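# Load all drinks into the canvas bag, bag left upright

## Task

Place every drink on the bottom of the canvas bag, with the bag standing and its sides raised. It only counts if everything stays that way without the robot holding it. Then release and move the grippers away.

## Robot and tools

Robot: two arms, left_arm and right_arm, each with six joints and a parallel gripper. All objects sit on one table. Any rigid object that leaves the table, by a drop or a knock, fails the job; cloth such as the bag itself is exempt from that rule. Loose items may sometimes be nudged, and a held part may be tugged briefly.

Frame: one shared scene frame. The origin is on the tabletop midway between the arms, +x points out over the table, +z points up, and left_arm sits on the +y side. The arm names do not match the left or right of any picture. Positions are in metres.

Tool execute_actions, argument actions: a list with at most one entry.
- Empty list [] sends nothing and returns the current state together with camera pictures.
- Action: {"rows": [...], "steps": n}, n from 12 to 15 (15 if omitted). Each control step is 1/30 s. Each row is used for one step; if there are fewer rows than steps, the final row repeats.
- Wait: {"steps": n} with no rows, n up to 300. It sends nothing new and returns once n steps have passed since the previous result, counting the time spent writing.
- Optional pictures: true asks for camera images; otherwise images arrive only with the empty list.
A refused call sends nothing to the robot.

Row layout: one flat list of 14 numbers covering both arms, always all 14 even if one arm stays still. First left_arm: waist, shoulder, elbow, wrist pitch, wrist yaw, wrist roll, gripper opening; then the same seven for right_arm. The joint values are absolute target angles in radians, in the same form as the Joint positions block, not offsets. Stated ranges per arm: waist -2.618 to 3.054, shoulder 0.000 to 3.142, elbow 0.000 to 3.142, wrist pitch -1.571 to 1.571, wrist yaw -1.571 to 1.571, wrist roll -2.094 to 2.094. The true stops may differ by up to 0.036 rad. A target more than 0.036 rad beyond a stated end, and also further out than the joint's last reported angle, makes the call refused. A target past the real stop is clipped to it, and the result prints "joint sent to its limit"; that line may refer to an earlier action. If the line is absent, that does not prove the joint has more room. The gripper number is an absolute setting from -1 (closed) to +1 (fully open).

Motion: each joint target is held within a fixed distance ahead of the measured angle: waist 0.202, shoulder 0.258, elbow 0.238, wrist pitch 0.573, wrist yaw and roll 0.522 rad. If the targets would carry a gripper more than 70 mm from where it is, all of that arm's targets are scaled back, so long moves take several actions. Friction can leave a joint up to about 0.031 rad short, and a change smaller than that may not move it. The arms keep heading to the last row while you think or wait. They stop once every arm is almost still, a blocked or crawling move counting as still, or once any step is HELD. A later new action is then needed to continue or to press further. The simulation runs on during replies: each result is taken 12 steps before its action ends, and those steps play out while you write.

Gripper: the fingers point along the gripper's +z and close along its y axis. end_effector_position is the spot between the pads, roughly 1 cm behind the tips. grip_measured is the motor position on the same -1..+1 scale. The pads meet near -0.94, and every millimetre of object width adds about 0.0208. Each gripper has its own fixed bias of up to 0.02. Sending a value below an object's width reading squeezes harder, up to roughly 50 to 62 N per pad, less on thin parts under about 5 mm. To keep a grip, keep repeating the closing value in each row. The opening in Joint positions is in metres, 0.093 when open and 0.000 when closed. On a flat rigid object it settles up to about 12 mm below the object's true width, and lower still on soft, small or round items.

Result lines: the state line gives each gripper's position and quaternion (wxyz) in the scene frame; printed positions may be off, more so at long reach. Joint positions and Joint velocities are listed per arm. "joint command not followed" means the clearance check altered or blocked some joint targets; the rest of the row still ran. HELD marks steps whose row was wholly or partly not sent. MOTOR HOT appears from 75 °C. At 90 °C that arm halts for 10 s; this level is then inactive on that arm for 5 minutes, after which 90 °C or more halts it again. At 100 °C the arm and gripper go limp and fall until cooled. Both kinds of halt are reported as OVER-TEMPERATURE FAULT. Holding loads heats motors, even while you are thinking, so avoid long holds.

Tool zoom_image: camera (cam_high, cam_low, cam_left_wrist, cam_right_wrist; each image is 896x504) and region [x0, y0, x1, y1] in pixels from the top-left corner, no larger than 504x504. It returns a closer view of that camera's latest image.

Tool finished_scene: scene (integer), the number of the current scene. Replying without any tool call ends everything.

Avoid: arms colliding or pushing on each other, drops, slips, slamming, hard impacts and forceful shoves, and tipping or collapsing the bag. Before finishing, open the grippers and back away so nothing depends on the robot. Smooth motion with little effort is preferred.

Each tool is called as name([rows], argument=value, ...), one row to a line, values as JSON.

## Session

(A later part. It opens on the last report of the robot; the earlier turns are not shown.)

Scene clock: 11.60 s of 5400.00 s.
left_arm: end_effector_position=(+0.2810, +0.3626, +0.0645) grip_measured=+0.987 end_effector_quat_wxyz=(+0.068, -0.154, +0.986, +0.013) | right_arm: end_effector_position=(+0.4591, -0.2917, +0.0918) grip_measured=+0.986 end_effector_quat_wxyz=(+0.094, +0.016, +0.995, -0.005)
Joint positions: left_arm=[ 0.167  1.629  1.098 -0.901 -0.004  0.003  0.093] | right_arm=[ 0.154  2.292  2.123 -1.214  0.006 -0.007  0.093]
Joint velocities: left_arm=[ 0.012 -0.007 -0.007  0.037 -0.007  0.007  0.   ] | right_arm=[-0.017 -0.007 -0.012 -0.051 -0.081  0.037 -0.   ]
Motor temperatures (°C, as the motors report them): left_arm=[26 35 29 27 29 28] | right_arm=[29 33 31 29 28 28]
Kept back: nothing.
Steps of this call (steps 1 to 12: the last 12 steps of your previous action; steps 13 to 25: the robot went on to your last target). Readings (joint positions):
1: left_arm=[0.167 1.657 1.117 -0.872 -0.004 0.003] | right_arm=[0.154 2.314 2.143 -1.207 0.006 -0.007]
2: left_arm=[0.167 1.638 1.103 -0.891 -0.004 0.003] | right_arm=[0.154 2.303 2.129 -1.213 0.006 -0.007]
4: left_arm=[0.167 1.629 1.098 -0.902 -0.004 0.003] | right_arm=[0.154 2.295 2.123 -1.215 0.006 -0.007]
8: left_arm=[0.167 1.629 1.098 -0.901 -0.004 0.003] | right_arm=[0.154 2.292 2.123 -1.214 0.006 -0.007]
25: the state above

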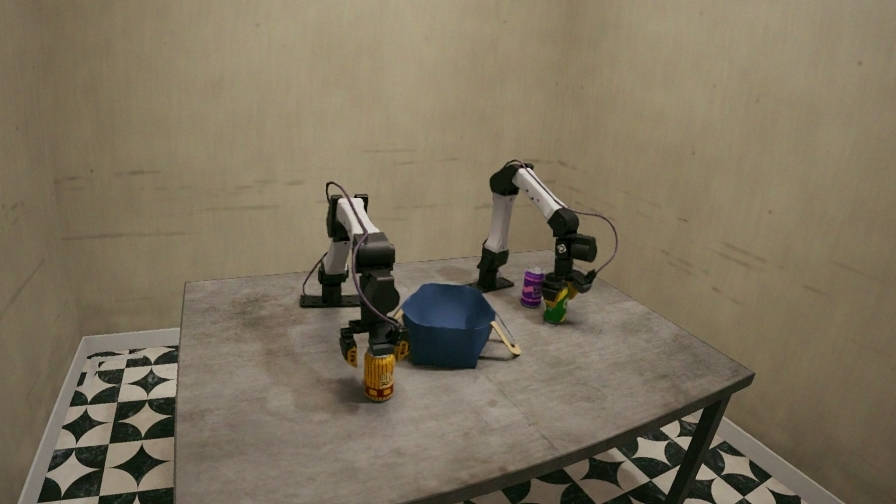

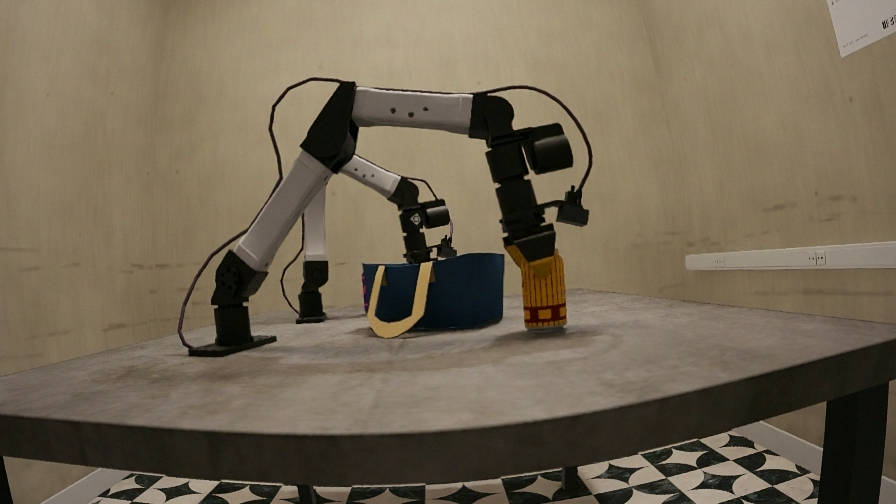

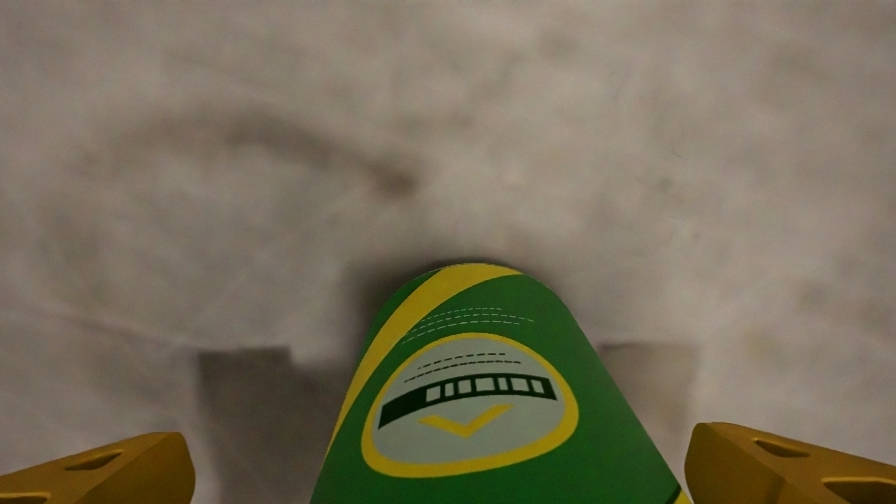

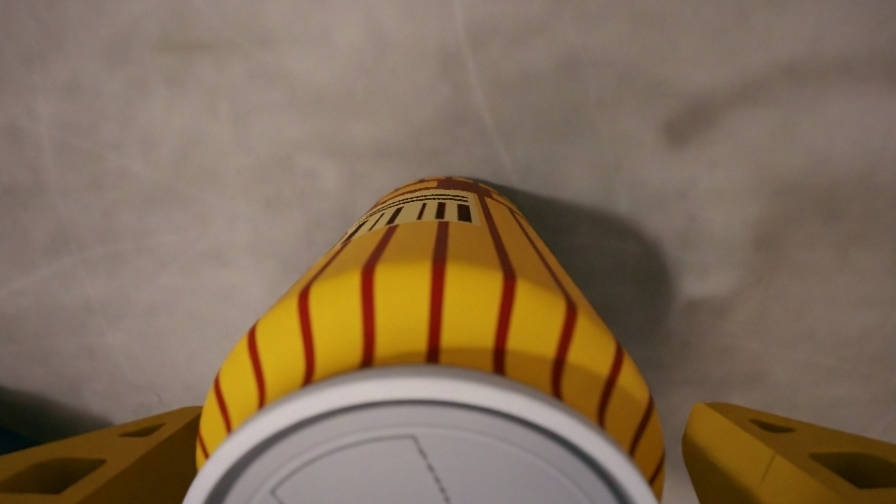

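Left good: close. Right: lower ~3.5 cm, slightly +waist.

execute_actions([
  {"rows":[[0.15,1.62,1.08,-0.9,0,0,0.17,0.17,2.36,2.1,-1.12,0,0,1]],"steps":15},
])

execute_actions([
  {"steps":25},
], pictures=true)

Scene clock: 12.10 s of 5400.00 s.
left_arm: end_effector_position=(+0.2820, +0.3594, +0.0645) grip_measured=+0.302 end_effector_quat_wxyz=(+0.068, -0.150, +0.986, +0.011) | right_arm: end_effector_position=(+0.4672, -0.2908, +0.0833) grip_measured=+0.986 end_effector_quat_wxyz=(+0.101, +0.015, +0.995, -0.005)
Joint positions: left_arm=[ 0.158  1.629  1.098 -0.901 -0.     0.002  0.06 ] | right_arm=[ 0.156  2.313  2.123 -1.178  0.006 -0.007  0.093]
Joint velocities: left_arm=[-0.066 -0.002 -0.007 -0.081 -0.198  0.022 -0.239] | right_arm=[ 0.061  0.354 -0.002  0.359  0.081  0.022  0.001]
Motor temperatures (°C, as the motors report them): left_arm=[26 35 29 27 29 28] | right_arm=[29 34 31 29 28 28]
Steps of this call (steps 1 to 12: the robot went on to your last target; steps 13 to 15: the first 3 steps of this action). Readings (joint positions):
13: left_arm=[0.166 1.629 1.098 -0.901 -0.004 0.003] | right_arm=[0.154 2.296 2.123 -1.208 0.006 -0.007]
14: left_arm=[0.163 1.629 1.098 -0.901 0.003 0.002] | right_arm=[0.155 2.303 2.123 -1.192 0.006 -0.007]
15: the state above

Scene clock: 12.93 s of 5400.00 s.
left_arm: end_effector_position=(+0.2822, +0.3595, +0.0646) grip_measured=+0.217 end_effector_quat_wxyz=(+0.068, -0.150, +0.986, +0.011) | right_arm: end_effector_position=(+0.4741, -0.2878, +0.0601) grip_measured=+0.986 end_effector_quat_wxyz=(+0.096, +0.011, +0.995, -0.005)
Joint positions: left_arm=[ 0.158  1.629  1.098 -0.901 -0.002  0.002  0.056] | right_arm=[ 0.163  2.362  2.117 -1.135  0.006 -0.007  0.093]
Joint velocities: left_arm=[ 0.007  0.002 -0.002  0.051 -0.095 -0.007 -0.001] | right_arm=[0.007 0.007 0.007 0.022 0.066 0.022 0.   ]
Motor temperatures (°C, as the motors report them): left_arm=[26 35 29 27 29 28] | right_arm=[29 34 31 29 28 28]
Kept back: nothing.
Steps of this call (steps 1 to 12: the last 12 steps of your previous action; steps 13 to 25: the robot went on to your last target). Readings (joint positions):
1: left_arm=[0.158 1.629 1.098 -0.901 -0.002 0.002] | right_arm=[0.158 2.325 2.123 -1.167 0.006 -0.007]
2: left_arm=[0.158 1.629 1.098 -0.901 -0.002 0.002] | right_arm=[0.159 2.337 2.123 -1.159 0.006 -0.007]
4: left_arm=[0.158 1.629 1.098 -0.901 -0.002 0.002] | right_arm=[0.162 2.356 2.123 -1.151 0.006 -0.007]
8: left_arm=[0.158 1.629 1.098 -0.901 -0.002 0.002] | right_arm=[0.163 2.362 2.117 -1.144 0.006 -0.007]
25: the state above

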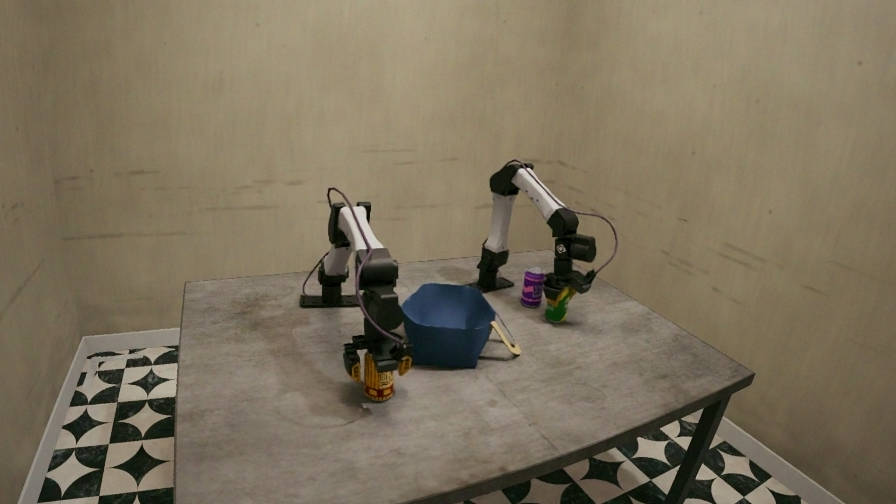

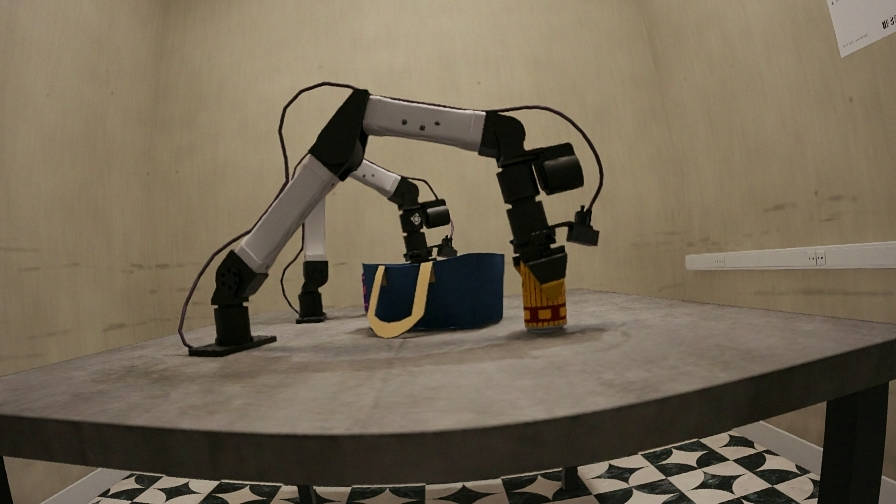

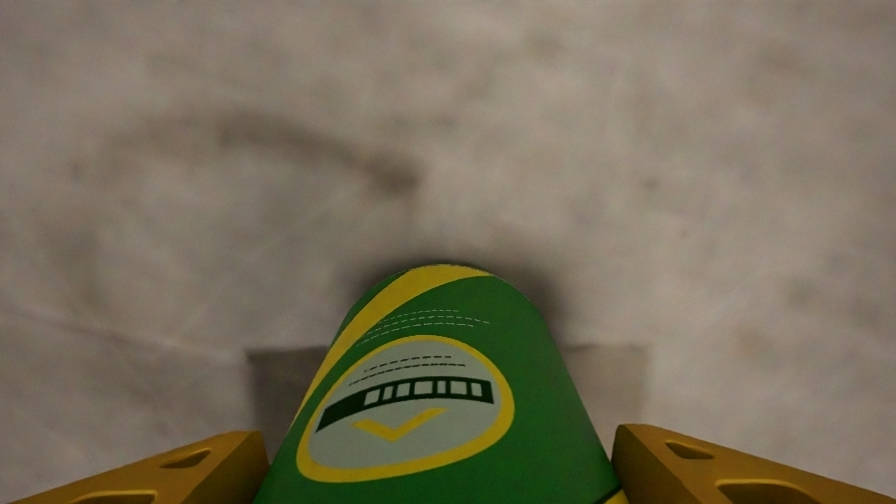

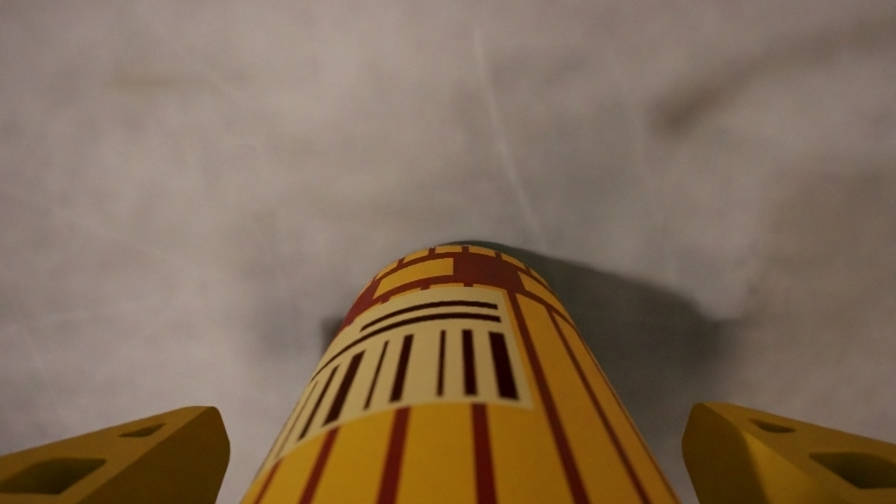

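execute_actions([
  {"rows":[[0.15,1.5,1.7,-1.5,0,0,0.17,0.17,2.36,2.1,-1.12,0,0,0.17]],"steps":15},
])

execute_actions([
  {"steps":20},
])

execute_actions([
  {"rows":[[-0.75,1.85,2.15,-1.55,0,0,0.17,0.17,1.9,2.1,-1.5,0,0,0.17]],"steps":15},
])

execute_actions([
  {"steps":35},
], pictures=true)

Scene clock: 13.67 s of 5400.00 s.
left_arm: end_effector_position=(+0.2685, +0.3552, +0.0909) grip_measured=+0.217 end_effector_quat_wxyz=(+0.033, -0.150, +0.988, +0.006) | right_arm: end_effector_position=(+0.4742, -0.2879, +0.0601) grip_measured=+0.303 end_effector_quat_wxyz=(+0.096, +0.012, +0.995, -0.005)
Joint positions: left_arm=[ 0.158  1.615  1.198 -1.087 -0.002  0.002  0.056] | right_arm=[ 0.163  2.362  2.117 -1.134  0.006 -0.006  0.06 ]
Joint velocities: left_arm=[-0.002 -0.325  1.292 -2.176 -0.066 -0.037 -0.001] | right_arm=[-0.017  0.007  0.007  0.095 -0.066 -0.037 -0.237]
Motor temperatures (°C, as the motors report them): left_arm=[26 35 29 27 29 28] | right_arm=[29 34 31 29 28 28]
Steps of this call (steps 1 to 15: the robot went on to your last target; steps 16 to 19: nothing new was sent; steps 20 to 22: the first 3 steps of this action). Readings (joint positions):
20: left_arm=[0.158 1.627 1.118 -0.937 -0.002 0.002] | right_arm=[0.163 2.362 2.117 -1.134 0.006 -0.007]
21: left_arm=[0.158 1.626 1.156 -1.014 -0.002 0.002] | right_arm=[0.163 2.362 2.117 -1.134 0.006 -0.007]
22: the state above

Scene clock: 14.33 s of 5400.00 s.
left_arm: end_effector_position=(+0.2649, +0.3541, +0.2489) grip_measured=+0.217 end_effector_quat_wxyz=(+0.129, -0.149, +0.980, +0.021) | right_arm: end_effector_position=(+0.4742, -0.2879, +0.0601) grip_measured=+0.221 end_effector_quat_wxyz=(+0.096, +0.012, +0.995, -0.005)
Joint positions: left_arm=[ 0.158  1.498  1.692 -1.503 -0.002  0.002  0.056] | right_arm=[ 0.163  2.362  2.117 -1.134  0.006 -0.006  0.056]
Joint velocities: left_arm=[-0.022 -0.002 -0.002  0.037 -0.037  0.037 -0.001] | right_arm=[-0.007  0.007 -0.027 -0.051 -0.022 -0.022  0.   ]
Motor temperatures (°C, as the motors report them): left_arm=[26 35 29 27 29 28] | right_arm=[29 34 31 29 28 28]
Kept back: nothing.
Steps of this call (steps 1 to 12: the last 12 steps of your previous action; steps 13 to 20: the robot went on to your last target). Readings (joint positions):
1: left_arm=[0.158 1.602 1.244 -1.152 -0.002 0.002] | right_arm=[0.163 2.362 2.117 -1.134 0.006 -0.006]
2: left_arm=[0.158 1.588 1.295 -1.210 -0.002 0.002] | right_arm=[0.163 2.362 2.117 -1.134 0.006 -0.006]
4: left_arm=[0.158 1.566 1.413 -1.305 -0.002 0.002] | right_arm=[0.163 2.362 2.117 -1.134 0.006 -0.006]
8: left_arm=[0.158 1.529 1.648 -1.397 -0.002 0.002] | right_arm=[0.163 2.362 2.117 -1.134 0.006 -0.006]
20: the state above

Scene clock: 14.43 s of 5400.00 s.
left_arm: end_effector_position=(+0.2987, +0.3331, +0.2554) grip_measured=+0.217 end_effector_quat_wxyz=(+0.121, -0.097, +0.987, +0.028) | right_arm: end_effector_position=(+0.4541, -0.2873, +0.0750) grip_measured=+0.221 end_effector_quat_wxyz=(+0.073, +0.012, +0.997, -0.004)
Joint positions: left_arm=[ 0.047  1.627  1.853 -1.549 -0.032  0.002  0.056] | right_arm=[ 0.163  2.314  2.101 -1.211  0.006 -0.006  0.056]
Joint velocities: left_arm=[-1.414  1.795  1.932  0.037 -0.066  0.051  0.001] | right_arm=[-0.027 -0.716 -0.198 -1.179  0.051  0.022 -0.   ]
Motor temperatures (°C, as the motors report them): left_arm=[26 35 29 27 29 28] | right_arm=[29 35 31 29 28 28]
Steps of this call (steps 1 to 3: the first 3 steps of this action). Readings (joint positions):
1: left_arm=[0.138 1.523 1.725 -1.532 -0.014 0.002] | right_arm=[0.163 2.352 2.116 -1.144 0.006 -0.006]
2: left_arm=[0.097 1.571 1.788 -1.555 -0.031 0.002] | right_arm=[0.163 2.337 2.108 -1.172 0.006 -0.006]
3: the state above

Scene clock: 15.60 s of 5400.00 s.
left_arm: end_effector_position=(+0.3032, +0.0449, +0.2424) grip_measured=+0.217 end_effector_quat_wxyz=(+0.115, +0.298, +0.947, -0.040) | right_arm: end_effector_position=(+0.3646, -0.2847, +0.2298) grip_measured=+0.221 end_effector_quat_wxyz=(+0.120, +0.012, +0.993, -0.005)
Joint positions: left_arm=[-0.752  1.892  2.119 -1.555  0.007  0.002  0.056] | right_arm=[ 0.163  1.913  2.093 -1.511  0.006 -0.006  0.056]
Joint velocities: left_arm=[ 0.007  0.017 -0.012 -0.037  0.037  0.007  0.001] | right_arm=[-0.002  0.002 -0.002  0.007 -0.037  0.051 -0.   ]
Motor temperatures (°C, as the motors report them): left_arm=[26 35 29 27 29 28] | right_arm=[29 35 31 29 28 28]
Kept back: nothing.
Steps of this call (steps 1 to 12: the last 12 steps of your previous action; steps 13 to 35: the robot went on to your last target). Readings (joint positions):
1: left_arm=[-0.003 1.687 1.916 -1.547 -0.031 0.002] | right_arm=[0.163 2.286 2.096 -1.249 0.006 -0.006]
2: left_arm=[-0.054 1.746 1.978 -1.546 -0.031 0.002] | right_arm=[0.163 2.256 2.093 -1.282 0.006 -0.006]
4: left_arm=[-0.166 1.838 2.065 -1.522 -0.032 0.002] | right_arm=[0.163 2.186 2.093 -1.334 0.006 -0.006]
8: left_arm=[-0.411 1.892 2.099 -1.498 -0.025 0.002] | right_arm=[0.163 2.021 2.093 -1.403 0.006 -0.006]
35: the state above

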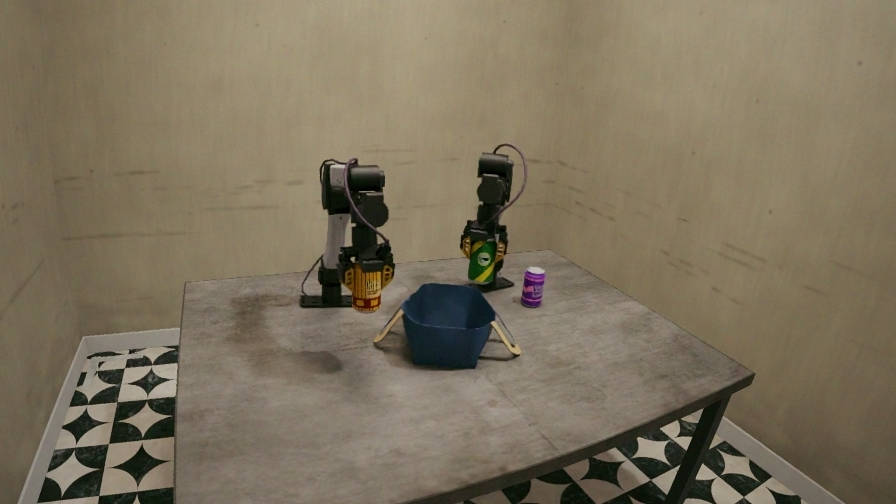

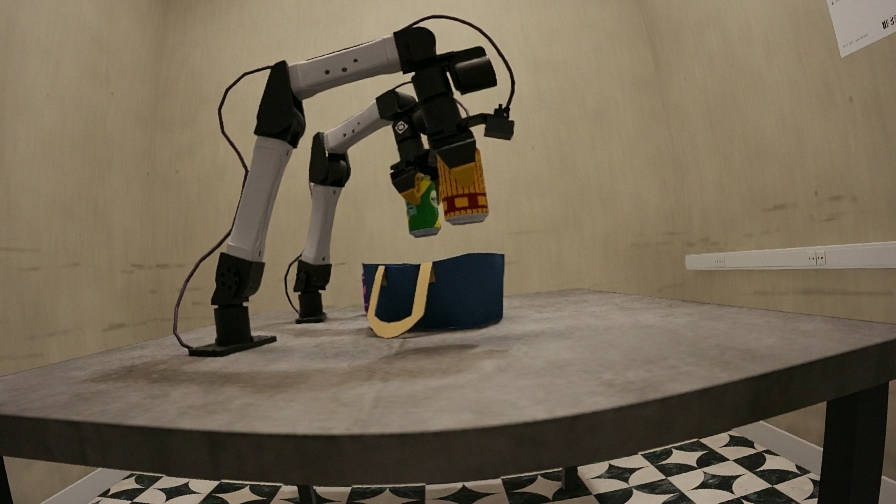

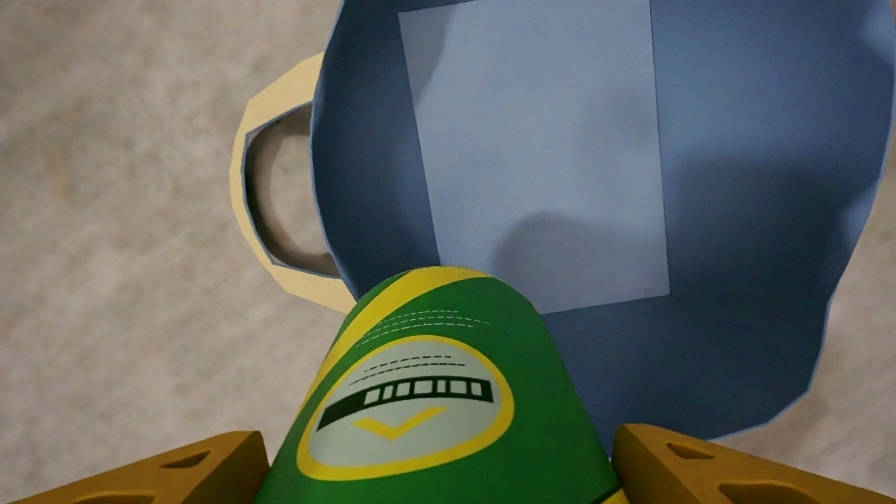

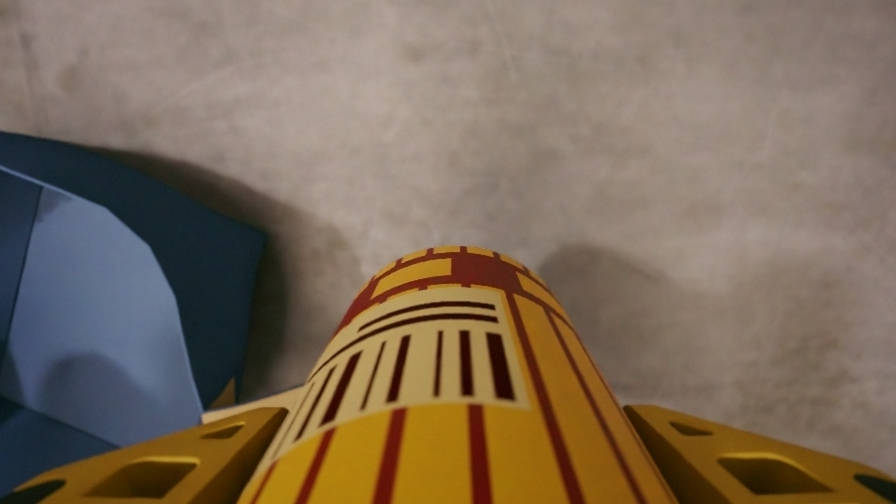

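execute_actions([
  {"rows":[[-0.84,2.3,2.68,-1.57,0,0,0.17,0.17,1.9,2.1,-1.5,0,0,0.17]],"steps":15},
])

execute_actions([
  {"steps":30},
], pictures=true)

Scene clock: 16.23 s of 5400.00 s.
left_arm: end_effector_position=(+0.3313, +0.0098, +0.2448) grip_measured=+0.217 end_effector_quat_wxyz=(+0.146, +0.312, +0.938, -0.044) | right_arm: end_effector_position=(+0.3646, -0.2847, +0.2298) grip_measured=+0.221 end_effector_quat_wxyz=(+0.120, +0.012, +0.993, -0.005)
Joint positions: left_arm=[-0.788  2.037  2.323 -1.549 -0.008  0.002  0.056] | right_arm=[ 0.163  1.913  2.093 -1.511  0.006 -0.006  0.056]
Joint velocities: left_arm=[-0.51   1.971  2.396  0.051  0.007 -0.037  0.   ] | right_arm=[ 0.007  0.027  0.002 -0.066 -0.022  0.007 -0.   ]
Motor temperatures (°C, as the motors report them): left_arm=[26 35 29 27 29 28] | right_arm=[29 35 31 29 28 28]
joint sent to its limit (left arm) — the command would take joint 4 (wrist pitch) past its lower limit, so that joint was sent only as far as its limit.
Steps of this call (steps 1 to 15: the robot went on to your last target; step 16: nothing new was sent; steps 17 to 19: the first 3 steps of this action). Readings (joint positions):
17: left_arm=[-0.759 1.918 2.153 -1.556 0.003 0.002] | right_arm=[0.163 1.913 2.093 -1.511 0.006 -0.006]
18: left_arm=[-0.772 1.973 2.239 -1.553 -0.006 0.002] | right_arm=[0.163 1.913 2.093 -1.511 0.006 -0.006]
19: the state above

Scene clock: 17.23 s of 5400.00 s.
left_arm: end_effector_position=(+0.3651, -0.0529, +0.2094) grip_measured=+0.217 end_effector_quat_wxyz=(+0.156, +0.339, +0.926, -0.058) | right_arm: end_effector_position=(+0.3646, -0.2847, +0.2298) grip_measured=+0.221 end_effector_quat_wxyz=(+0.120, +0.012, +0.993, -0.005)
Joint positions: left_arm=[-0.845  2.333  2.652 -1.555  0.002  0.002  0.056] | right_arm=[ 0.163  1.913  2.093 -1.511  0.006 -0.006  0.056]
Joint velocities: left_arm=[-0.012 -0.012 -0.002  0.007  0.051 -0.007  0.   ] | right_arm=[-0.007  0.012  0.002  0.007  0.007 -0.037  0.   ]
Motor temperatures (°C, as the motors report them): left_arm=[26 36 29 27 29 28] | right_arm=[29 35 31 29 28 28]
joint sent to its limit (left arm) — the command would take joint 4 (wrist pitch) past its lower limit, so that joint was sent only as far as its limit.
Kept back: nothing.
Steps of this call (steps 1 to 12: the last 12 steps of your previous action; steps 13 to 30: the robot went on to your last target). Readings (joint positions):
1: left_arm=[-0.805 2.109 2.406 -1.547 -0.008 0.002] | right_arm=[0.163 1.913 2.093 -1.511 0.006 -0.006]
2: left_arm=[-0.820 2.181 2.487 -1.545 -0.007 0.002] | right_arm=[0.163 1.913 2.093 -1.511 0.006 -0.006]
4: left_arm=[-0.839 2.294 2.594 -1.529 -0.002 0.002] | right_arm=[0.163 1.913 2.093 -1.511 0.006 -0.006]
8: left_arm=[-0.846 2.357 2.623 -1.538 0.002 0.002] | right_arm=[0.163 1.913 2.093 -1.511 0.006 -0.006]
30: the state above
All arms were judged still, so your last target was given up. Only a new action makes them travel on or press farther. Fingers that are still opening or closing keep moving.

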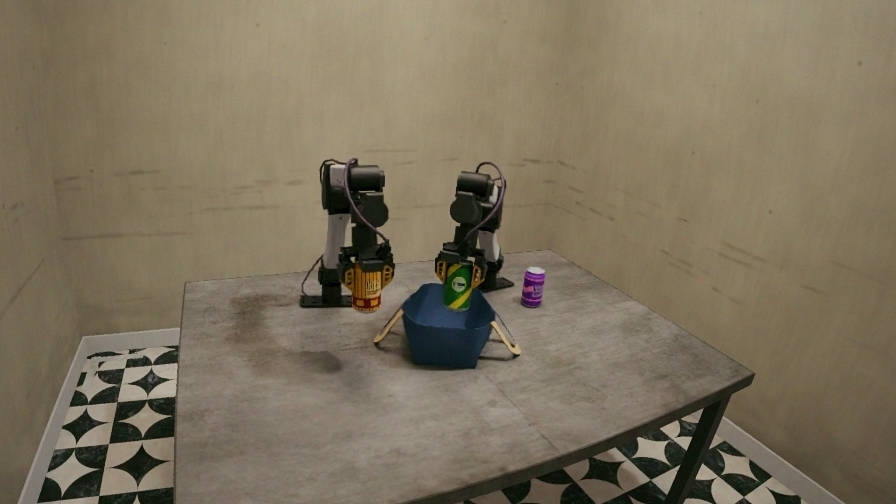

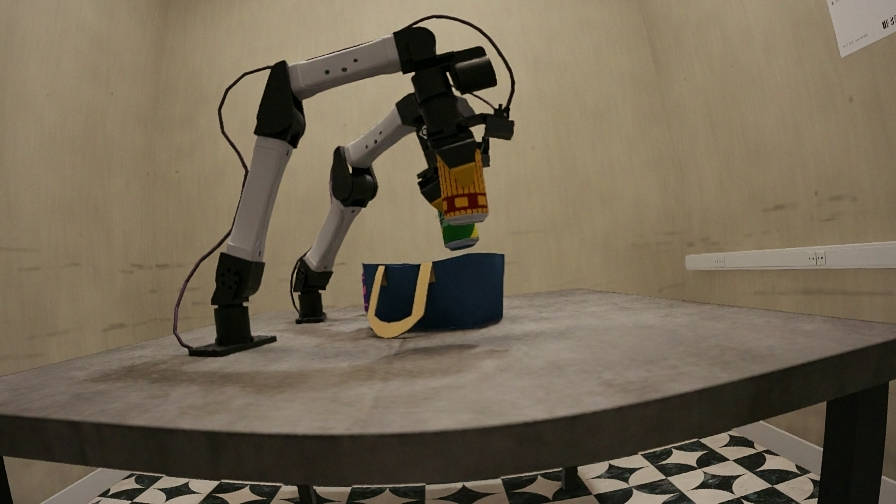

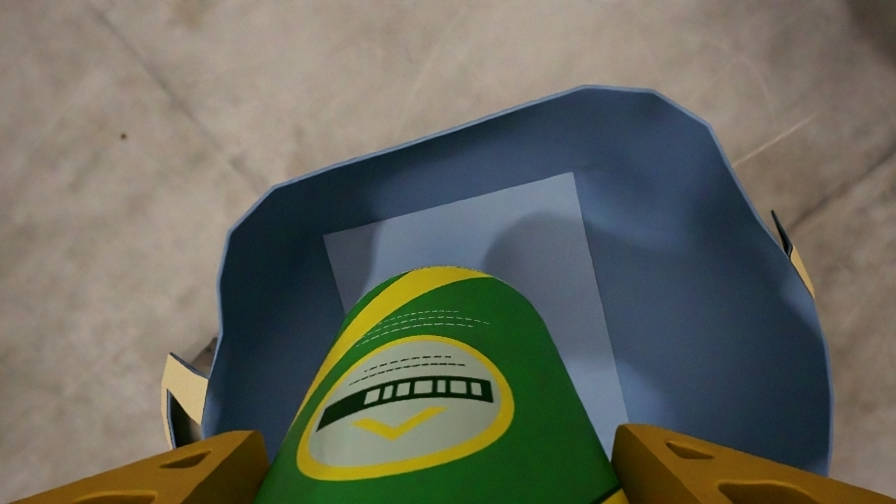

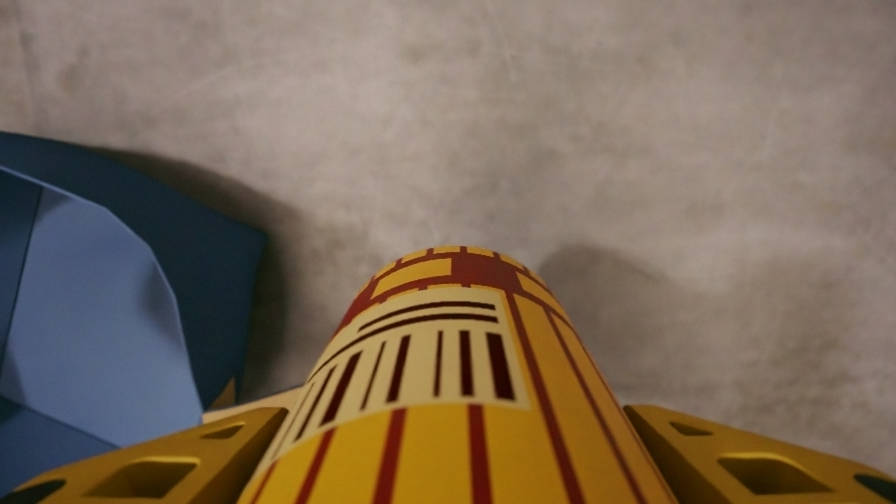

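execute_actions([
  {"rows":[[-0.86,2.6,2.62,-1.45,0,0,0.17,0.17,1.9,2.1,-1.5,0,0,0.17]],"steps":15},
])

execute_actions([
  {"steps":25},
], pictures=true)

Scene clock: 17.77 s of 5400.00 s.
left_arm: end_effector_position=(+0.3710, -0.0578, +0.1889) grip_measured=+0.217 end_effector_quat_wxyz=(+0.143, +0.339, +0.928, -0.053) | right_arm: end_effector_position=(+0.3646, -0.2847, +0.2298) grip_measured=+0.221 end_effector_quat_wxyz=(+0.120, +0.012, +0.993, -0.005)
Joint positions: left_arm=[-0.845  2.378  2.652 -1.539  0.002  0.002  0.056] | right_arm=[ 0.163  1.913  2.093 -1.511  0.006 -0.006  0.056]
Joint velocities: left_arm=[ 0.002  0.774 -0.007  0.242 -0.007 -0.051 -0.   ] | right_arm=[-0.002  0.007 -0.002  0.007  0.066  0.007 -0.001]
Motor temperatures (°C, as the motors report them): left_arm=[26 36 30 27 29 28] | right_arm=[29 35 31 29 28 28]
Steps of this call (steps 1 to 13: nothing new was sent; steps 14 to 16: the first 3 steps of this action). Readings (joint positions):
14: left_arm=[-0.845 2.343 2.652 -1.553 0.002 0.002] | right_arm=[0.163 1.913 2.093 -1.511 0.006 -0.006]
15: left_arm=[-0.845 2.355 2.652 -1.546 0.002 0.002] | right_arm=[0.163 1.913 2.093 -1.511 0.006 -0.006]
16: the state above

Scene clock: 18.60 s of 5400.00 s.
left_arm: end_effector_position=(+0.3806, -0.0732, +0.0671) grip_measured=+0.217 end_effector_quat_wxyz=(+0.053, +0.348, +0.936, -0.022) | right_arm: end_effector_position=(+0.3646, -0.2847, +0.2298) grip_measured=+0.221 end_effector_quat_wxyz=(+0.120, +0.012, +0.993, -0.005)
Joint positions: left_arm=[-0.855  2.617  2.625 -1.464  0.004  0.002  0.056] | right_arm=[ 0.163  1.913  2.093 -1.511  0.006 -0.006  0.056]
Joint velocities: left_arm=[-0.002  0.007  0.002 -0.022  0.007 -0.007  0.   ] | right_arm=[-0.002 -0.017 -0.002 -0.022 -0.051 -0.051 -0.   ]
Motor temperatures (°C, as the motors report them): left_arm=[26 37 30 27 29 28] | right_arm=[29 35 31 29 28 28]
Kept back: nothing.
Steps of this call (steps 1 to 12: the last 12 steps of your previous action; steps 13 to 25: the robot went on to your last target). Readings (joint positions):
1: left_arm=[-0.845 2.409 2.652 -1.532 0.002 0.002] | right_arm=[0.163 1.913 2.093 -1.511 0.006 -0.006]
2: left_arm=[-0.845 2.445 2.652 -1.524 0.002 0.002] | right_arm=[0.163 1.913 2.093 -1.511 0.006 -0.006]
4: left_arm=[-0.846 2.525 2.648 -1.501 0.002 0.002] | right_arm=[0.163 1.913 2.093 -1.511 0.006 -0.006]
8: left_arm=[-0.852 2.619 2.625 -1.481 0.004 0.002] | right_arm=[0.163 1.913 2.093 -1.511 0.006 -0.006]
25: the state above

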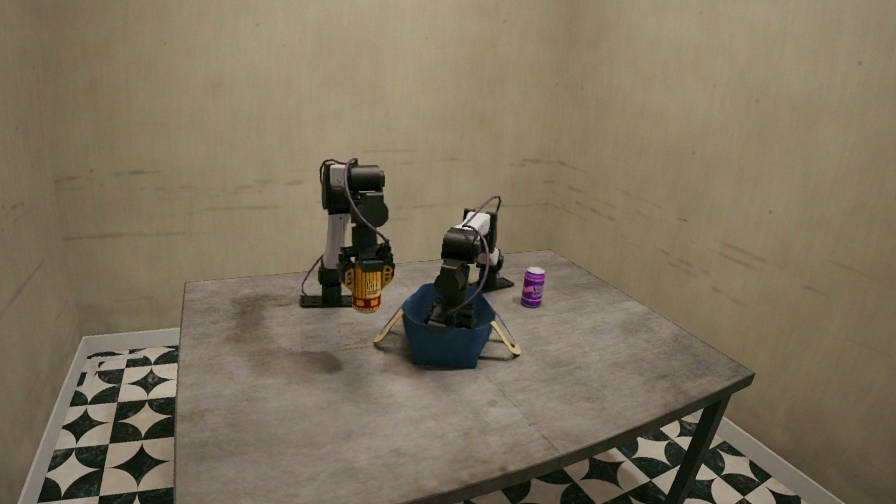

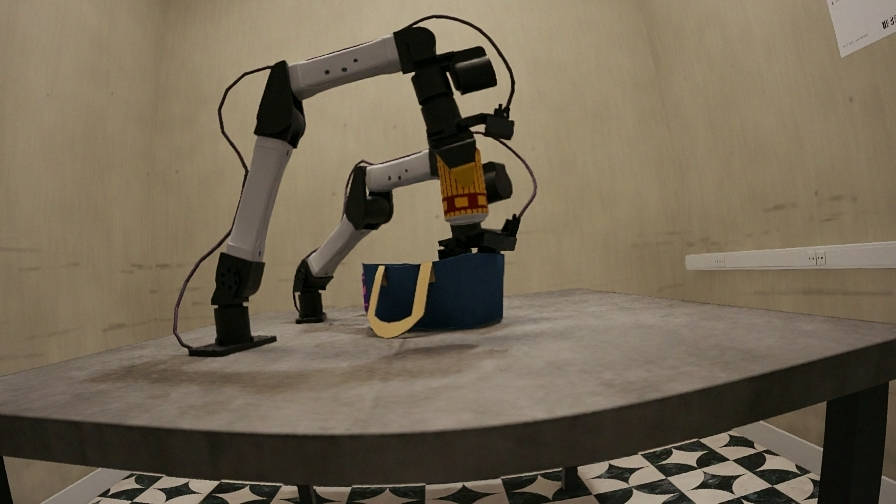

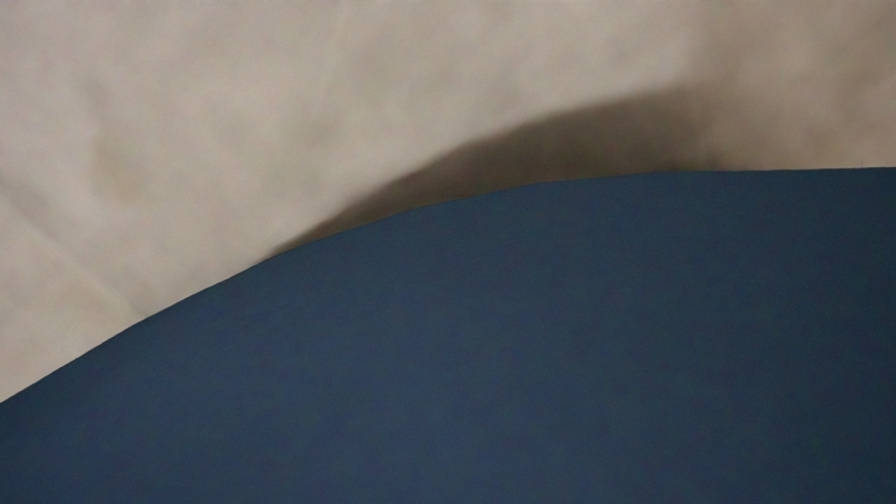

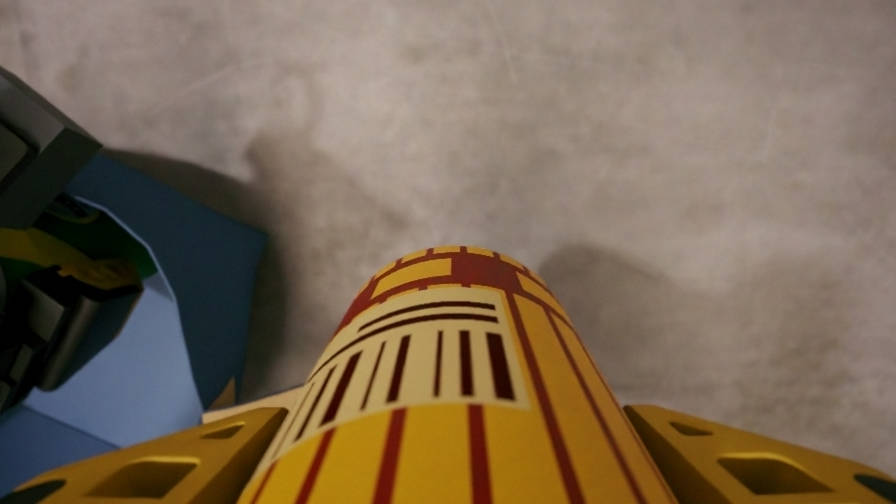

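execute_actions([
  {"rows":[[-0.86,2.52,2.52,-1.45,0,0,0.17,0.17,1.9,2.1,-1.5,0,0,0.17]],"steps":15},
])

execute_actions([
  {"steps":15},
])

execute_actions([
  {"rows":[[-0.86,2.52,2.52,-1.45,0,0,0.75,0.17,1.9,2.1,-1.5,0,0,0.17]],"steps":15},
])

execute_actions([
  {"steps":12},
])

execute_actions([
  {"rows":[[-0.86,2.1,2.45,-1.55,0,0,0.75,0.17,1.9,2.1,-1.5,0,0,0.17]],"steps":15},
])

execute_actions([
  {"steps":25},
], pictures=true)

Scene clock: 19.47 s of 5400.00 s.
left_arm: end_effector_position=(+0.3744, -0.0679, +0.0659) grip_measured=+0.217 end_effector_quat_wxyz=(+0.043, +0.348, +0.936, -0.018) | right_arm: end_effector_position=(+0.3646, -0.2847, +0.2298) grip_measured=+0.221 end_effector_quat_wxyz=(+0.120, +0.012, +0.993, -0.005)
Joint positions: left_arm=[-0.855  2.579  2.551 -1.449  0.004  0.002  0.056] | right_arm=[ 0.163  1.913  2.093 -1.511  0.006 -0.006  0.056]
Joint velocities: left_arm=[ 0.022 -0.276 -0.481 -0.183  0.022  0.007 -0.001] | right_arm=[-0.012 -0.017  0.012 -0.037  0.022  0.007 -0.   ]
Motor temperatures (°C, as the motors report them): left_arm=[26 38 30 27 29 28] | right_arm=[29 35 31 29 28 28]
Steps of this call (steps 1 to 15: the robot went on to your last target; steps 16 to 23: nothing new was sent; steps 24 to 26: the first 3 steps of this action). Readings (joint positions):
24: left_arm=[-0.855 2.607 2.604 -1.455 0.004 0.002] | right_arm=[0.163 1.913 2.093 -1.511 0.006 -0.006]
25: left_arm=[-0.855 2.590 2.571 -1.446 0.004 0.002] | right_arm=[0.163 1.913 2.093 -1.511 0.006 -0.006]
26: the state above

Scene clock: 19.97 s of 5400.00 s.
left_arm: end_effector_position=(+0.3707, -0.0647, +0.0696) grip_measured=+0.217 end_effector_quat_wxyz=(+0.038, +0.348, +0.937, -0.016) | right_arm: end_effector_position=(+0.3646, -0.2847, +0.2298) grip_measured=+0.221 end_effector_quat_wxyz=(+0.120, +0.012, +0.993, -0.005)
Joint positions: left_arm=[-0.855  2.56   2.531 -1.458  0.004  0.002  0.056] | right_arm=[ 0.163  1.913  2.093 -1.511  0.006 -0.006  0.056]
Joint velocities: left_arm=[-0.017  0.022  0.002  0.007 -0.007 -0.051  0.   ] | right_arm=[-0.012 -0.012  0.007  0.095  0.007  0.081  0.001]
Motor temperatures (°C, as the motors report them): left_arm=[26 38 30 27 29 28] | right_arm=[29 35 31 30 28 28]
Kept back: nothing.
Steps of this call (steps 1 to 12: the last 12 steps of your previous action; steps 13 to 15: the robot went on to your last target). Readings (joint positions):
1: left_arm=[-0.855 2.572 2.539 -1.454 0.004 0.002] | right_arm=[0.163 1.913 2.093 -1.511 0.006 -0.006]
2: left_arm=[-0.855 2.568 2.533 -1.457 0.004 0.002] | right_arm=[0.163 1.913 2.093 -1.511 0.006 -0.006]
4: left_arm=[-0.855 2.564 2.531 -1.458 0.004 0.002] | right_arm=[0.163 1.913 2.093 -1.511 0.006 -0.006]
8: left_arm=[-0.855 2.560 2.531 -1.458 0.004 0.002] | right_arm=[0.163 1.913 2.093 -1.511 0.006 -0.006]
15: the state above

Scene clock: 20.07 s of 5400.00 s.
left_arm: end_effector_position=(+0.3708, -0.0648, +0.0716) grip_measured=+0.724 end_effector_quat_wxyz=(+0.040, +0.348, +0.937, -0.017) | right_arm: end_effector_position=(+0.3646, -0.2847, +0.2298) grip_measured=+0.221 end_effector_quat_wxyz=(+0.120, +0.012, +0.993, -0.005)
Joint positions: left_arm=[-0.855  2.556  2.531 -1.458  0.004  0.002  0.08 ] | right_arm=[ 0.163  1.913  2.093 -1.511  0.006 -0.006  0.056]
Joint velocities: left_arm=[-0.002 -0.115  0.007 -0.066 -0.007  0.022  0.051] | right_arm=[-0.002 -0.002  0.002 -0.022 -0.007  0.007 -0.001]
Motor temperatures (°C, as the motors report them): left_arm=[26 38 30 27 29 28] | right_arm=[29 35 31 30 28 28]
Steps of this call (steps 1 to 3: the first 3 steps of this action). Readings (joint positions):
1: left_arm=[-0.855 2.560 2.531 -1.458 0.004 0.002] | right_arm=[0.163 1.913 2.093 -1.511 0.006 -0.006]
2: left_arm=[-0.855 2.559 2.531 -1.458 0.004 0.002] | right_arm=[0.163 1.913 2.093 -1.511 0.006 -0.006]
3: the state above

Scene clock: 20.47 s of 5400.00 s.
left_arm: end_effector_position=(+0.3715, -0.0654, +0.0835) grip_measured=+0.748 end_effector_quat_wxyz=(+0.052, +0.348, +0.936, -0.021) | right_arm: end_effector_position=(+0.3646, -0.2847, +0.2298) grip_measured=+0.221 end_effector_quat_wxyz=(+0.120, +0.012, +0.993, -0.005)
Joint positions: left_arm=[-0.855  2.532  2.531 -1.458  0.004  0.002  0.081] | right_arm=[ 0.163  1.913  2.093 -1.511  0.006 -0.006  0.056]
Joint velocities: left_arm=[ 0.007  0.012  0.007 -0.037 -0.007 -0.022  0.002] | right_arm=[ 0.012 -0.017  0.007  0.051  0.022  0.037 -0.   ]
Motor temperatures (°C, as the motors report them): left_arm=[26 38 30 27 29 28] | right_arm=[29 36 31 30 28 28]
Kept back: nothing.
Steps of this call (steps 1 to 12: the last 12 steps of your previous action). Readings (joint positions):
1: left_arm=[-0.855 2.552 2.531 -1.458 0.004 0.002] | right_arm=[0.163 1.913 2.093 -1.511 0.006 -0.006]
2: left_arm=[-0.855 2.547 2.531 -1.458 0.004 0.002] | right_arm=[0.163 1.913 2.093 -1.511 0.006 -0.006]
4: left_arm=[-0.855 2.538 2.531 -1.458 0.004 0.002] | right_arm=[0.163 1.913 2.093 -1.511 0.006 -0.006]
8: left_arm=[-0.855 2.532 2.531 -1.458 0.004 0.002] | right_arm=[0.163 1.913 2.093 -1.511 0.006 -0.006]
12: the state above

Scene clock: 20.57 s of 5400.00 s.
left_arm: end_effector_position=(+0.3619, -0.0571, +0.1021) grip_measured=+0.748 end_effector_quat_wxyz=(+0.050, +0.348, +0.936, -0.021) | right_arm: end_effector_position=(+0.3646, -0.2847, +0.2298) grip_measured=+0.221 end_effector_quat_wxyz=(+0.120, +0.012, +0.993, -0.005)
Joint positions: left_arm=[-0.855  2.463  2.479 -1.478  0.004  0.002  0.081] | right_arm=[ 0.163  1.913  2.093 -1.511  0.006 -0.006  0.056]
Joint velocities: left_arm=[-0.002 -0.911 -0.33  -0.388  0.007  0.081 -0.001] | right_arm=[-0.012 -0.022 -0.012 -0.037  0.051  0.022 -0.   ]
Motor temperatures (°C, as the motors report them): left_arm=[26 39 30 27 29 28] | right_arm=[29 36 31 30 28 28]
Steps of this call (steps 1 to 3: the first 3 steps of this action). Readings (joint positions):
1: left_arm=[-0.855 2.517 2.518 -1.455 0.004 0.002] | right_arm=[0.163 1.913 2.093 -1.511 0.006 -0.006]
2: left_arm=[-0.855 2.493 2.494 -1.464 0.004 0.002] | right_arm=[0.163 1.913 2.093 -1.511 0.006 -0.006]
3: the state above

Scene clock: 21.40 s of 5400.00 s.
left_arm: end_effector_position=(+0.3303, -0.0300, +0.2672) grip_measured=+0.748 end_effector_quat_wxyz=(+0.193, +0.341, +0.917, -0.073) | right_arm: end_effector_position=(+0.3646, -0.2847, +0.2298) grip_measured=+0.221 end_effector_quat_wxyz=(+0.120, +0.012, +0.993, -0.005)
Joint positions: left_arm=[-0.855  2.09   2.469 -1.534  0.004  0.002  0.081] | right_arm=[ 0.163  1.913  2.093 -1.511  0.006 -0.006  0.056]
Joint velocities: left_arm=[-0.022 -0.017 -0.002 -0.022  0.007  0.037  0.001] | right_arm=[-0.017  0.002 -0.027  0.007 -0.007  0.066 -0.   ]
Motor temperatures (°C, as the motors report them): left_arm=[26 39 30 27 29 28] | right_arm=[29 36 31 30 28 28]
Kept back: nothing.
Steps of this call (steps 1 to 12: the last 12 steps of your previous action; steps 13 to 25: the robot went on to your last target). Readings (joint positions):
1: left_arm=[-0.855 2.428 2.472 -1.488 0.004 0.002] | right_arm=[0.163 1.913 2.093 -1.511 0.006 -0.006]
2: left_arm=[-0.855 2.390 2.469 -1.493 0.004 0.002] | right_arm=[0.163 1.913 2.093 -1.511 0.006 -0.006]
4: left_arm=[-0.855 2.305 2.469 -1.498 0.004 0.002] | right_arm=[0.163 1.913 2.093 -1.511 0.006 -0.006]
8: left_arm=[-0.855 2.122 2.469 -1.506 0.004 0.002] | right_arm=[0.163 1.913 2.093 -1.511 0.006 -0.006]
25: the state above

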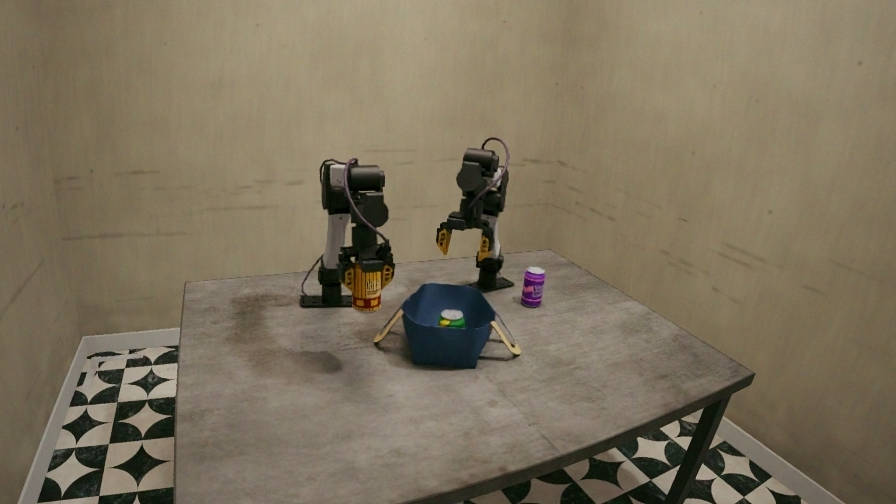

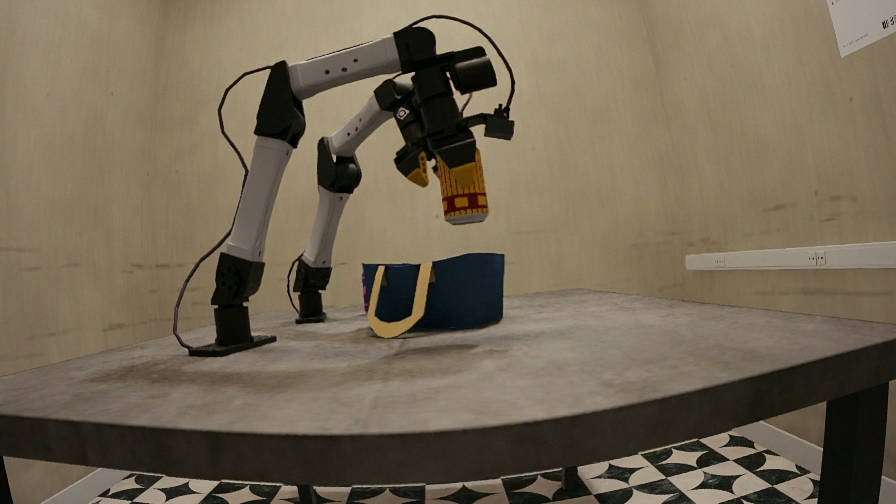

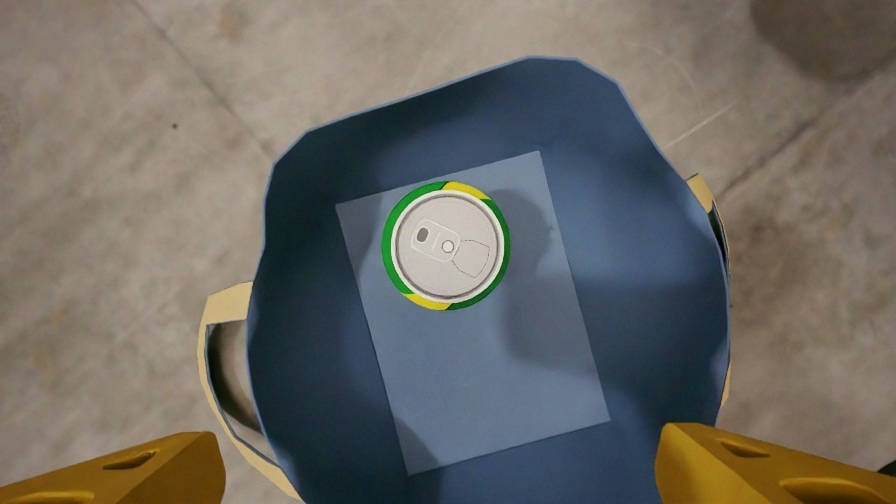

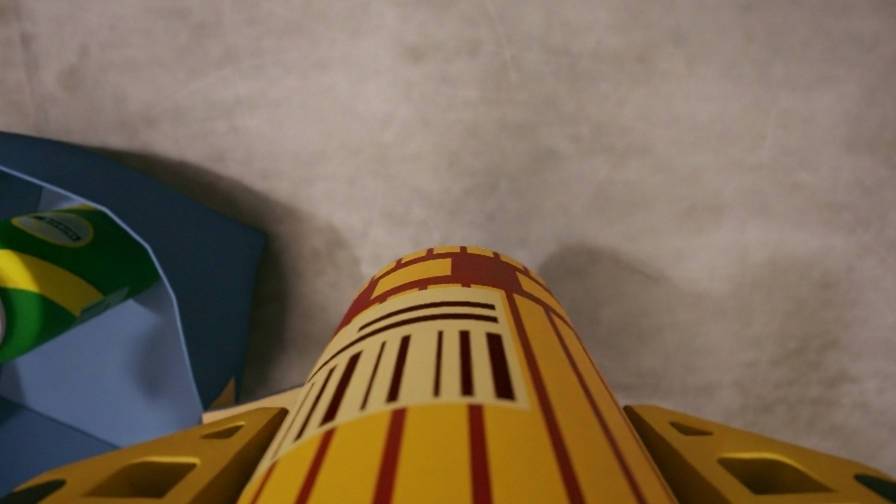

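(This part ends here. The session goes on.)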